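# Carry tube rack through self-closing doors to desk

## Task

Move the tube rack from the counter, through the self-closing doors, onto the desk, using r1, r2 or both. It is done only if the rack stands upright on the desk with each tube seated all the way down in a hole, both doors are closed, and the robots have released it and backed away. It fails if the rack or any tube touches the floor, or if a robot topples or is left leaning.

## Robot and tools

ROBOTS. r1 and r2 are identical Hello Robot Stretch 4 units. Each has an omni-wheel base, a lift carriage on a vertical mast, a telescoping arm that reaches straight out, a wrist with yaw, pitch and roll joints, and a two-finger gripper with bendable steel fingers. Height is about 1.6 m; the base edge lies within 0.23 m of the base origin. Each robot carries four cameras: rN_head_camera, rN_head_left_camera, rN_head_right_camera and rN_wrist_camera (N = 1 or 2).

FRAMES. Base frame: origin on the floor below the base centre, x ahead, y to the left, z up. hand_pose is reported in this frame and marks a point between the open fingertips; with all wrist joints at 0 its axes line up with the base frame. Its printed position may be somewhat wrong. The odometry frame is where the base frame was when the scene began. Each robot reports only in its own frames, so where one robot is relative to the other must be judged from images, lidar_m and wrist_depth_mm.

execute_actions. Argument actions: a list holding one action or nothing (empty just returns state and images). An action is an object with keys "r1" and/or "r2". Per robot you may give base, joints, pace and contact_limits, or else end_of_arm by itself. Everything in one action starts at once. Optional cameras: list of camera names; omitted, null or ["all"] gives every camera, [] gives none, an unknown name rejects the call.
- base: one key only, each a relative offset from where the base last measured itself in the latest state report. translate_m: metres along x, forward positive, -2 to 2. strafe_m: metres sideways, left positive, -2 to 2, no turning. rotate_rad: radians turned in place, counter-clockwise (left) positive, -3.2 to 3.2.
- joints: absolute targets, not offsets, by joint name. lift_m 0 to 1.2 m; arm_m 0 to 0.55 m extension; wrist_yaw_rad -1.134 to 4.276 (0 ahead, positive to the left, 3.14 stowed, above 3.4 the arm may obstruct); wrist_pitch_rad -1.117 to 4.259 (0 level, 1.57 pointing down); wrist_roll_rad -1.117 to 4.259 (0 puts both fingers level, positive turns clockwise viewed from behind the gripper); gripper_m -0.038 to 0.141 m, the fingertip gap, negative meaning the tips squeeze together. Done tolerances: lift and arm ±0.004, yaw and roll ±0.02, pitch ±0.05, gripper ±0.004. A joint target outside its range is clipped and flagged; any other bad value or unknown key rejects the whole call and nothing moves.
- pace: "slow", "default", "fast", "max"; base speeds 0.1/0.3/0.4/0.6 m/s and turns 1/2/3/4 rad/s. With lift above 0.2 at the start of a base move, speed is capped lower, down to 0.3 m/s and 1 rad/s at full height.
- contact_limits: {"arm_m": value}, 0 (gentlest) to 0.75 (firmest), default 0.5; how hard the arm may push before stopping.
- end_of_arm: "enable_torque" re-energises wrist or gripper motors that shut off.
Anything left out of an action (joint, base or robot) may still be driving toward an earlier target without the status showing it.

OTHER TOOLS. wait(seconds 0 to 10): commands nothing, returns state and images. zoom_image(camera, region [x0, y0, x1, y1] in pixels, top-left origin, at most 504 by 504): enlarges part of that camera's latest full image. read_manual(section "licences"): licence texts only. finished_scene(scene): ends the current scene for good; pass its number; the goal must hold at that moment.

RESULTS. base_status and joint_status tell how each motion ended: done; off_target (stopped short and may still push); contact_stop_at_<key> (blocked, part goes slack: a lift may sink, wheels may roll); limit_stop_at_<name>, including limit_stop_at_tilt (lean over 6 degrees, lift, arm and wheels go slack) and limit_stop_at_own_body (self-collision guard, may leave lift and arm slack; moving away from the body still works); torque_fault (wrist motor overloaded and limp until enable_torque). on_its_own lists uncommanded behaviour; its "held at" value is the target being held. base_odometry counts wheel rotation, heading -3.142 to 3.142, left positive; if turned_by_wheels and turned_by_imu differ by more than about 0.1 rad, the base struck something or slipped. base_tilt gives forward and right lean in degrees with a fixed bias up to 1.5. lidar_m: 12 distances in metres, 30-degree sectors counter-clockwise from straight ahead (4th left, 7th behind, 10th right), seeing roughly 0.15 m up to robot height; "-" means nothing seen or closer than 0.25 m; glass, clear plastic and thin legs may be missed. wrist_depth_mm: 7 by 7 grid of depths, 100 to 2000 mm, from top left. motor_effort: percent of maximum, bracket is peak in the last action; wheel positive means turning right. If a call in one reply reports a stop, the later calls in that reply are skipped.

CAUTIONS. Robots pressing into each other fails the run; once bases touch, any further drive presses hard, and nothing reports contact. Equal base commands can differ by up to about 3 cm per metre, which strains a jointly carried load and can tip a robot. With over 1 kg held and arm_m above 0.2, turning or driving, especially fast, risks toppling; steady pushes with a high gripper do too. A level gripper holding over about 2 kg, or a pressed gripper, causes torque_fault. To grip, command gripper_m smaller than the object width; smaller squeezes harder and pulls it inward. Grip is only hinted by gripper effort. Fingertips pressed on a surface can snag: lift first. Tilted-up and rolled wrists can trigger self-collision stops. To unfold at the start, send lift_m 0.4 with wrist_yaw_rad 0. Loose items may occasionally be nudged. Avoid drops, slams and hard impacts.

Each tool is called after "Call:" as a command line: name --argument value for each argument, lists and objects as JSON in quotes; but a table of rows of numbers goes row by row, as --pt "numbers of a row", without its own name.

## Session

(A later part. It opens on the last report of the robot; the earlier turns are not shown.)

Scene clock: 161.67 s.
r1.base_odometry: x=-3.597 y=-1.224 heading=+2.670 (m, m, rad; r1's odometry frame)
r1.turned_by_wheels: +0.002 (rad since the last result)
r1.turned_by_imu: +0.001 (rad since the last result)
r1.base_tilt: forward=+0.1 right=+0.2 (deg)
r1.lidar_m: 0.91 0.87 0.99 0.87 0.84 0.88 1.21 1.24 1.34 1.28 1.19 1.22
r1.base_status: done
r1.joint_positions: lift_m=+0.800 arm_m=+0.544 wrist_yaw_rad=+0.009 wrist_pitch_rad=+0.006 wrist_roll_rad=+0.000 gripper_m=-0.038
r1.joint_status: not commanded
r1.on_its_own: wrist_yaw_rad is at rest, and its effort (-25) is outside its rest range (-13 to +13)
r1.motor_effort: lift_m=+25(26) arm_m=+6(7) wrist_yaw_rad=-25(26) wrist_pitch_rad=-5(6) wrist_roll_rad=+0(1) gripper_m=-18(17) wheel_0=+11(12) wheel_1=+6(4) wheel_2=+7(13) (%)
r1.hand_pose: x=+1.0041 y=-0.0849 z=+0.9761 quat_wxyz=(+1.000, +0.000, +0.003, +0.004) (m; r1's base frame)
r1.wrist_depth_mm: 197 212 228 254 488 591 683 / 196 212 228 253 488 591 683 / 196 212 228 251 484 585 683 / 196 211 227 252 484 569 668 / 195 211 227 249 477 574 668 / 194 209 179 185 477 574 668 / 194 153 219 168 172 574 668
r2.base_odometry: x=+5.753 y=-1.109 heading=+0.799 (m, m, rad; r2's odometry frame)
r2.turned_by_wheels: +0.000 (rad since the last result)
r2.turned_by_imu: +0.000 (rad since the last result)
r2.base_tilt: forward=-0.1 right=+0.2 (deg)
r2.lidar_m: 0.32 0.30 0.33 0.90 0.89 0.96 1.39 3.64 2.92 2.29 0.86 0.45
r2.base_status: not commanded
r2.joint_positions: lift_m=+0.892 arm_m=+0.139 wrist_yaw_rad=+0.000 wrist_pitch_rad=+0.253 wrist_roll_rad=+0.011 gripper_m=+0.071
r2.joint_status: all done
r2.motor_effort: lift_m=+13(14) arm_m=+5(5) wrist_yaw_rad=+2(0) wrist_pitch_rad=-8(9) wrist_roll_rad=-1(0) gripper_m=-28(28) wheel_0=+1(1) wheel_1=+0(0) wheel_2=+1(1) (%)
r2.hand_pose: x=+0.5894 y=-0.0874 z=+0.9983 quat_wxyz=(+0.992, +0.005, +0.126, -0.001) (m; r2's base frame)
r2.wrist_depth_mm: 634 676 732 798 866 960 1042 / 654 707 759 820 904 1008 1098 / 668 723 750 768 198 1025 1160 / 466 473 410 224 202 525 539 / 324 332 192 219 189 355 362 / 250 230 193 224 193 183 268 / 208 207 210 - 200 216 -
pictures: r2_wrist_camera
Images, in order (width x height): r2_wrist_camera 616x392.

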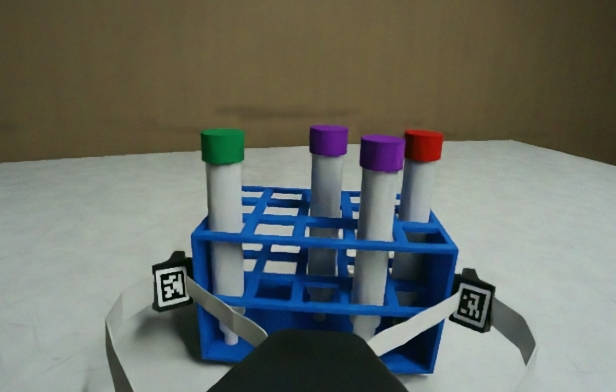

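Call:
execute_actions --actions '[{"r1":{"base":{"strafe_m":0.025}},"r2":{"joints":{"lift_m":0.887},"pace":"slow"}}]' --cameras '[]'

Call:
execute_actions --actions '[{"r1":{"joints":{"gripper_m":0.07}},"r2":{"joints":{"gripper_m":0.141}}}]' --cameras '["r2_wrist_camera","r1_wrist_camera"]'

Scene clock: 162.83 s.
r1.base_odometry: x=-3.608 y=-1.246 heading=+2.669 (m, m, rad; r1's odometry frame)
r1.turned_by_wheels: +0.000 (rad since the last result)
r1.turned_by_imu: -0.001 (rad since the last result)
r1.base_tilt: forward=+0.0 right=+0.2 (deg)
r1.lidar_m: 0.91 0.89 0.97 0.85 0.78 0.86 1.15 1.27 1.36 1.30 1.21 1.26
r1.base_status: done
r1.joint_positions: lift_m=+0.800 arm_m=+0.544 wrist_yaw_rad=+0.001 wrist_pitch_rad=+0.006 wrist_roll_rad=+0.000 gripper_m=-0.037
r1.joint_status: not commanded
r1.motor_effort: lift_m=+25(25) arm_m=+6(6) wrist_yaw_rad=-2(25) wrist_pitch_rad=-7(7) wrist_roll_rad=+0(0) gripper_m=-17(18) wheel_0=-1(8) wheel_1=-2(8) wheel_2=-1(7) (%)
r1.hand_pose: x=+1.0034 y=-0.0871 z=+0.9760 quat_wxyz=(+1.000, +0.000, +0.003, +0.000) (m; r1's base frame)
r1.wrist_depth_mm: 193 207 228 241 484 597 683 / 191 208 227 240 473 585 699 / 191 208 227 240 473 580 691 / 192 207 227 239 473 569 683 / 191 207 226 238 473 569 691 / 190 206 218 180 462 569 668 / 190 196 218 173 264 569 683
r2.base_odometry: x=+5.753 y=-1.109 heading=+0.799 (m, m, rad; r2's odometry frame)
r2.turned_by_wheels: +0.000 (rad since the last result)
r2.turned_by_imu: +0.000 (rad since the last result)
r2.base_tilt: forward=-0.1 right=+0.2 (deg)
r2.lidar_m: 0.31 0.30 0.34 0.91 0.88 0.96 1.41 3.64 2.91 2.29 0.87 0.46
r2.base_status: not commanded
r2.joint_positions: lift_m=+0.887 arm_m=+0.139 wrist_yaw_rad=+0.000 wrist_pitch_rad=+0.253 wrist_roll_rad=+0.011 gripper_m=+0.071
r2.joint_status: all done
r2.motor_effort: lift_m=+13(12) arm_m=+5(5) wrist_yaw_rad=+1(0) wrist_pitch_rad=-8(8) wrist_roll_rad=+0(1) gripper_m=-28(30) wheel_0=+1(1) wheel_1=+0(0) wheel_2=+1(1) (%)
r2.hand_pose: x=+0.5894 y=-0.0874 z=+0.9933 quat_wxyz=(+0.992, +0.005, +0.126, -0.001) (m; r2's base frame)
r2.wrist_depth_mm: 627 676 741 798 866 960 1042 / 647 699 768 820 891 1008 1118 / 661 715 732 732 198 976 1160 / 449 466 404 225 200 512 525 / 317 322 192 218 189 345 347 / 241 224 193 223 194 183 260 / 202 202 204 - 200 207 -
pictures: none
No camera images: the call's "cameras" was empty. Leave "cameras" out to get every camera's image.

Scene clock: 164.60 s.
r1.base_odometry: x=-3.608 y=-1.246 heading=+2.669 (m, m, rad; r1's odometry frame)
r1.turned_by_wheels: +0.000 (rad since the last result)
r1.turned_by_imu: -0.001 (rad since the last result)
r1.base_tilt: forward=+0.2 right=+0.0 (deg)
r1.lidar_m: 0.95 0.93 0.99 0.87 0.80 0.84 1.17 1.25 1.38 1.26 1.22 1.27
r1.base_status: not commanded
r1.joint_positions: lift_m=+0.800 arm_m=+0.544 wrist_yaw_rad=+0.000 wrist_pitch_rad=+0.006 wrist_roll_rad=+0.000 gripper_m=+0.070
r1.joint_status: all done
r1.motor_effort: lift_m=+25(25) arm_m=+6(6) wrist_yaw_rad=+0(2) wrist_pitch_rad=-7(6) wrist_roll_rad=+0(1) gripper_m=-5(16) wheel_0=-1(0) wheel_1=-2(2) wheel_2=-1(1) (%)
r1.hand_pose: x=+1.0033 y=-0.0875 z=+0.9760 quat_wxyz=(+1.000, +0.000, +0.003, +0.000) (m; r1's base frame)
r1.wrist_depth_mm: 265 290 319 397 488 585 699 / 264 291 319 392 480 580 691 / 265 291 315 394 480 585 691 / 264 293 317 392 473 574 683 / 263 291 314 387 477 574 683 / 263 289 209 389 200 574 691 / 260 277 307 144 462 569 683
r2.base_odometry: x=+5.753 y=-1.109 heading=+0.799 (m, m, rad; r2's odometry frame)
r2.turned_by_wheels: +0.000 (rad since the last result)
r2.turned_by_imu: +0.000 (rad since the last result)
r2.base_tilt: forward=-0.2 right=+0.2 (deg)
r2.lidar_m: 0.32 0.30 0.34 0.91 0.87 0.94 1.40 3.63 2.89 2.26 0.86 0.45
r2.base_status: not commanded
r2.joint_positions: lift_m=+0.887 arm_m=+0.139 wrist_yaw_rad=+0.000 wrist_pitch_rad=+0.252 wrist_roll_rad=+0.011 gripper_m=+0.141
r2.joint_status: all done
r2.motor_effort: lift_m=+13(13) arm_m=+5(4) wrist_yaw_rad=+0(0) wrist_pitch_rad=-5(8) wrist_roll_rad=+0(1) gripper_m=+0(30) wheel_0=+1(1) wheel_1=+0(0) wheel_2=+1(1) (%)
r2.hand_pose: x=+0.5894 y=-0.0874 z=+0.9936 quat_wxyz=(+0.992, +0.005, +0.126, -0.001) (m; r2's base frame)
r2.wrist_depth_mm: 627 676 723 798 866 946 1060 / 647 699 759 831 917 1008 1118 / 668 707 750 759 212 1008 1182 / 459 462 271 249 216 517 525 / 317 322 208 235 204 349 351 / 242 239 228 204 208 238 262 / 203 202 213 - 211 209 -
pictures: r1_wrist_camera, r2_wrist_camera
Images, in order (width x height): r1_wrist_camera 616x392, r2_wrist_camera 616x392.

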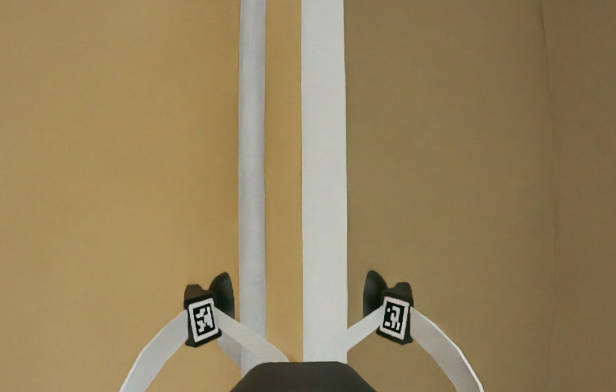

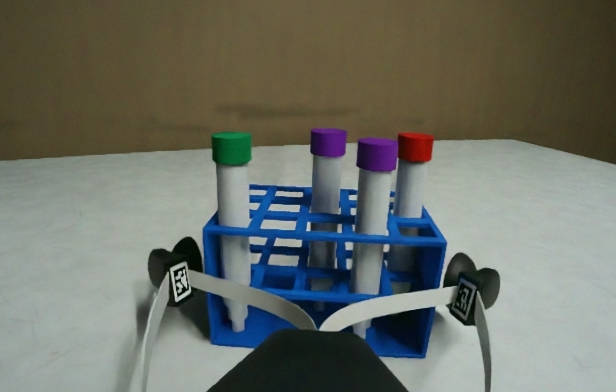

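Call:
execute_actions --actions '[{"r1":{"joints":{"arm_m":0.15}},"r2":{"joints":{"arm_m":0.0}}}]' --cameras '["r2_wrist_camera","r1_head_left_camera","r1_wrist_camera"]'

Call:
zoom_image --camera "r2_wrist_camera" --region '[220, 90, 420, 290]'

Scene clock: 167.20 s.
r1.base_odometry: x=-3.608 y=-1.246 heading=+2.669 (m, m, rad; r1's odometry frame)
r1.turned_by_wheels: +0.000 (rad since the last result)
r1.turned_by_imu: -0.001 (rad since the last result)
r1.base_tilt: forward=+0.0 right=+0.0 (deg)
r1.lidar_m: 0.99 0.93 0.95 0.86 0.81 0.86 1.17 1.26 1.40 1.27 1.22 1.28
r1.base_status: not commanded
r1.joint_positions: lift_m=+0.800 arm_m=+0.151 wrist_yaw_rad=+0.000 wrist_pitch_rad=+0.006 wrist_roll_rad=+0.000 gripper_m=+0.070
r1.joint_status: all done
r1.motor_effort: lift_m=+25(25) arm_m=-7(7) wrist_yaw_rad=+0(1) wrist_pitch_rad=-7(7) wrist_roll_rad=-1(0) gripper_m=-2(1) wheel_0=-1(1) wheel_1=-2(2) wheel_2=+0(0) (%)
r1.hand_pose: x=+0.6106 y=-0.0874 z=+0.9760 quat_wxyz=(+1.000, +0.000, +0.003, +0.000) (m; r1's base frame)
r1.wrist_depth_mm: 569 621 715 798 976 1042 904 / 564 627 715 798 960 1078 878 / 564 627 699 798 946 1042 904 / 564 621 699 788 960 1042 878 / 564 627 707 798 917 1060 878 / 554 609 210 788 201 1060 878 / 559 585 683 144 917 991 878
r2.base_odometry: x=+5.753 y=-1.109 heading=+0.799 (m, m, rad; r2's odometry frame)
r2.turned_by_wheels: +0.000 (rad since the last result)
r2.turned_by_imu: +0.000 (rad since the last result)
r2.base_tilt: forward=-0.1 right=+0.2 (deg)
r2.lidar_m: 0.32 0.29 0.34 0.91 0.87 0.93 1.39 3.64 2.92 2.26 0.89 0.49
r2.base_status: not commanded
r2.joint_positions: lift_m=+0.887 arm_m=+0.002 wrist_yaw_rad=+0.000 wrist_pitch_rad=+0.252 wrist_roll_rad=+0.011 gripper_m=+0.141
r2.joint_status: all done
joint sent to its limit — the command would take r2.arm_m past its lower limit, so that joint was sent only as far as its limit.
r2.motor_effort: lift_m=+13(13) arm_m=-5(5) wrist_yaw_rad=+1(0) wrist_pitch_rad=-6(6) wrist_roll_rad=-1(1) gripper_m=+1(1) wheel_0=+1(1) wheel_1=+1(0) wheel_2=+1(1) (%)
r2.hand_pose: x=+0.4521 y=-0.0874 z=+0.9936 quat_wxyz=(+0.992, +0.005, +0.126, -0.001) (m; r2's base frame)
r2.wrist_depth_mm: 715 778 831 917 991 1078 1205 / 750 809 866 976 1060 1160 1255 / 750 809 854 349 715 991 1366 / 459 473 480 366 379 521 530 / 319 327 322 343 349 351 353 / 244 241 243 249 240 240 264 / 204 203 214 - 216 231 1464
pictures: r1_head_left_camera, r1_wrist_camera, r2_wrist_camera
Images, in order (width x height): r1_head_left_camera 420x672, r1_wrist_camera 616x392, r2_wrist_camera 616x392.

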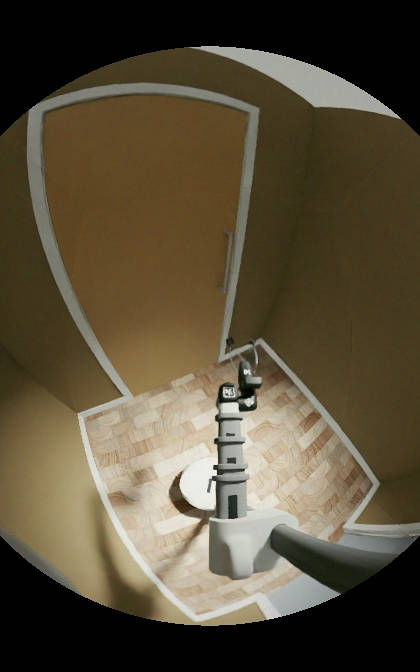

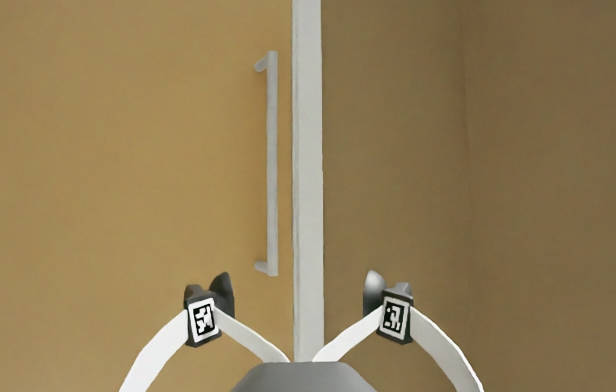

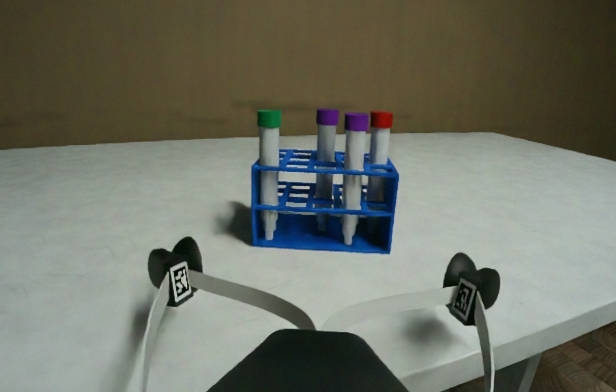

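Region (220, 90, 420, 290) of r2_wrist_camera's 616x392 image, scaled by 2.520.

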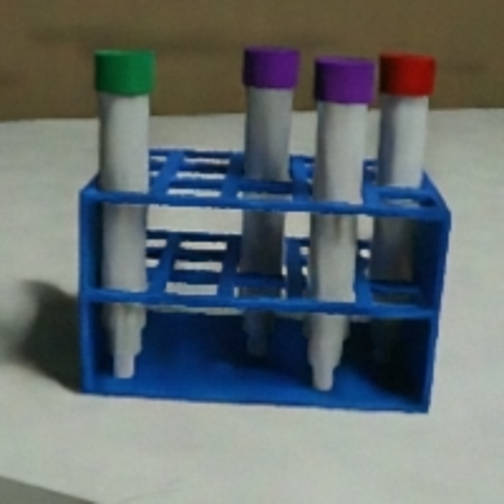

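Call:
execute_actions --actions '[{"r2":{"base":{"translate_m":-0.3},"pace":"fast"},"r1":{"base":{"rotate_rad":-1.6},"joints":{"arm_m":0.01},"pace":"fast"}}]' --cameras '["r2_wrist_camera","r1_head_left_camera"]'

Scene clock: 169.63 s.
r1.base_odometry: x=-3.608 y=-1.246 heading=+1.070 (m, m, rad; r1's odometry frame)
r1.turned_by_wheels: -1.600 (rad since the last result)
r1.turned_by_imu: -1.622 (rad since the last result)
r1.base_tilt: forward=+0.0 right=+0.3 (deg)
r1.lidar_m: 1.28 1.21 1.26 0.98 0.92 0.94 0.86 0.80 0.84 1.16 1.27 1.37
r1.base_status: done
r1.joint_positions: lift_m=+0.800 arm_m=+0.011 wrist_yaw_rad=+0.000 wrist_pitch_rad=+0.006 wrist_roll_rad=+0.000 gripper_m=+0.070
r1.joint_status: all done
r1.motor_effort: lift_m=+25(25) arm_m=-8(7) wrist_yaw_rad=+1(1) wrist_pitch_rad=-6(7) wrist_roll_rad=+0(0) gripper_m=-3(5) wheel_0=+2(5) wheel_1=+0(7) wheel_2=-1(7) (%)
r1.hand_pose: x=+0.4706 y=-0.0875 z=+0.9760 quat_wxyz=(+1.000, +0.000, +0.003, +0.000) (m; r1's base frame)
r1.wrist_depth_mm: 917 1008 1160 1336 1397 1078 991 / 878 1008 1160 1366 1430 1118 1025 / 904 991 1160 1308 1397 1118 1008 / 891 991 1118 1336 1397 1138 1008 / 878 991 1138 1281 1430 1138 1008 / 904 976 210 1308 200 1138 1008 / 904 946 1138 144 1366 1025 1008
r2.base_odometry: x=+5.544 y=-1.324 heading=+0.799 (m, m, rad; r2's odometry frame)
r2.turned_by_wheels: +0.000 (rad since the last result)
r2.turned_by_imu: +0.001 (rad since the last result)
r2.base_tilt: forward=-0.2 right=+0.2 (deg)
r2.lidar_m: 0.59 0.58 0.64 0.78 0.76 0.83 1.33 3.37 3.07 2.40 2.36 0.76
r2.base_status: done
r2.joint_positions: lift_m=+0.887 arm_m=+0.002 wrist_yaw_rad=+0.000 wrist_pitch_rad=+0.252 wrist_roll_rad=+0.011 gripper_m=+0.141
r2.joint_status: not commanded
r2.motor_effort: lift_m=+13(13) arm_m=-5(5) wrist_yaw_rad=+0(0) wrist_pitch_rad=-5(5) wrist_roll_rad=+0(0) gripper_m=+0(1) wheel_0=-1(1) wheel_1=+0(4) wheel_2=-1(6) (%)
r2.hand_pose: x=+0.4521 y=-0.0874 z=+0.9936 quat_wxyz=(+0.992, +0.005, +0.126, -0.001) (m; r2's base frame)
r2.wrist_depth_mm: 946 991 1078 1205 1308 1430 1576 / 960 1025 1160 1229 1366 1499 1661 / 820 842 854 676 917 976 1708 / 459 469 484 496 559 634 1863 / 691 410 1308 1464 1661 1618 - / 741 1205 1366 1430 1618 1255 1756 / 778 1308 1397 - 1464 1397 1499
pictures: r1_head_left_camera, r2_wrist_camera
Images, in order (width x height): r1_head_left_camera 420x672, r2_wrist_camera 616x392.

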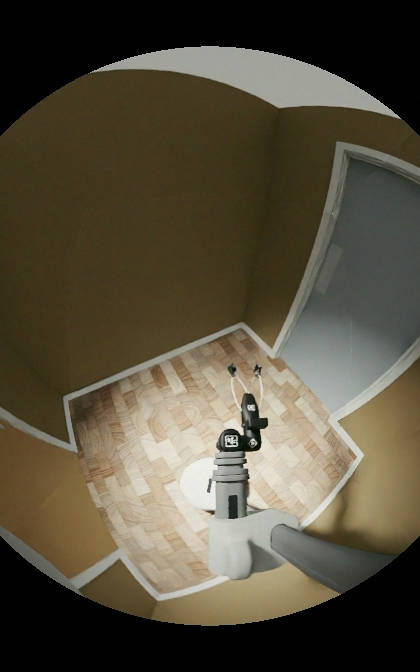

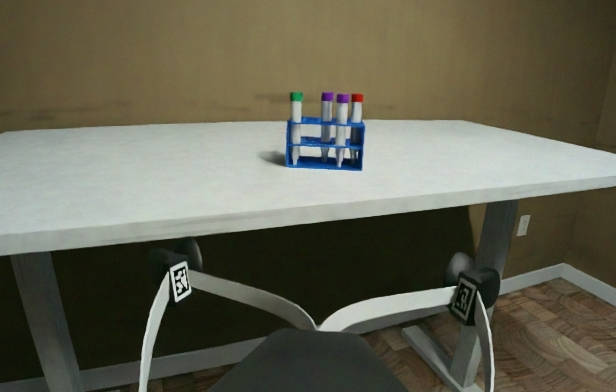

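Call:
finished_scene --scene 2

The scene is finished: the task was done.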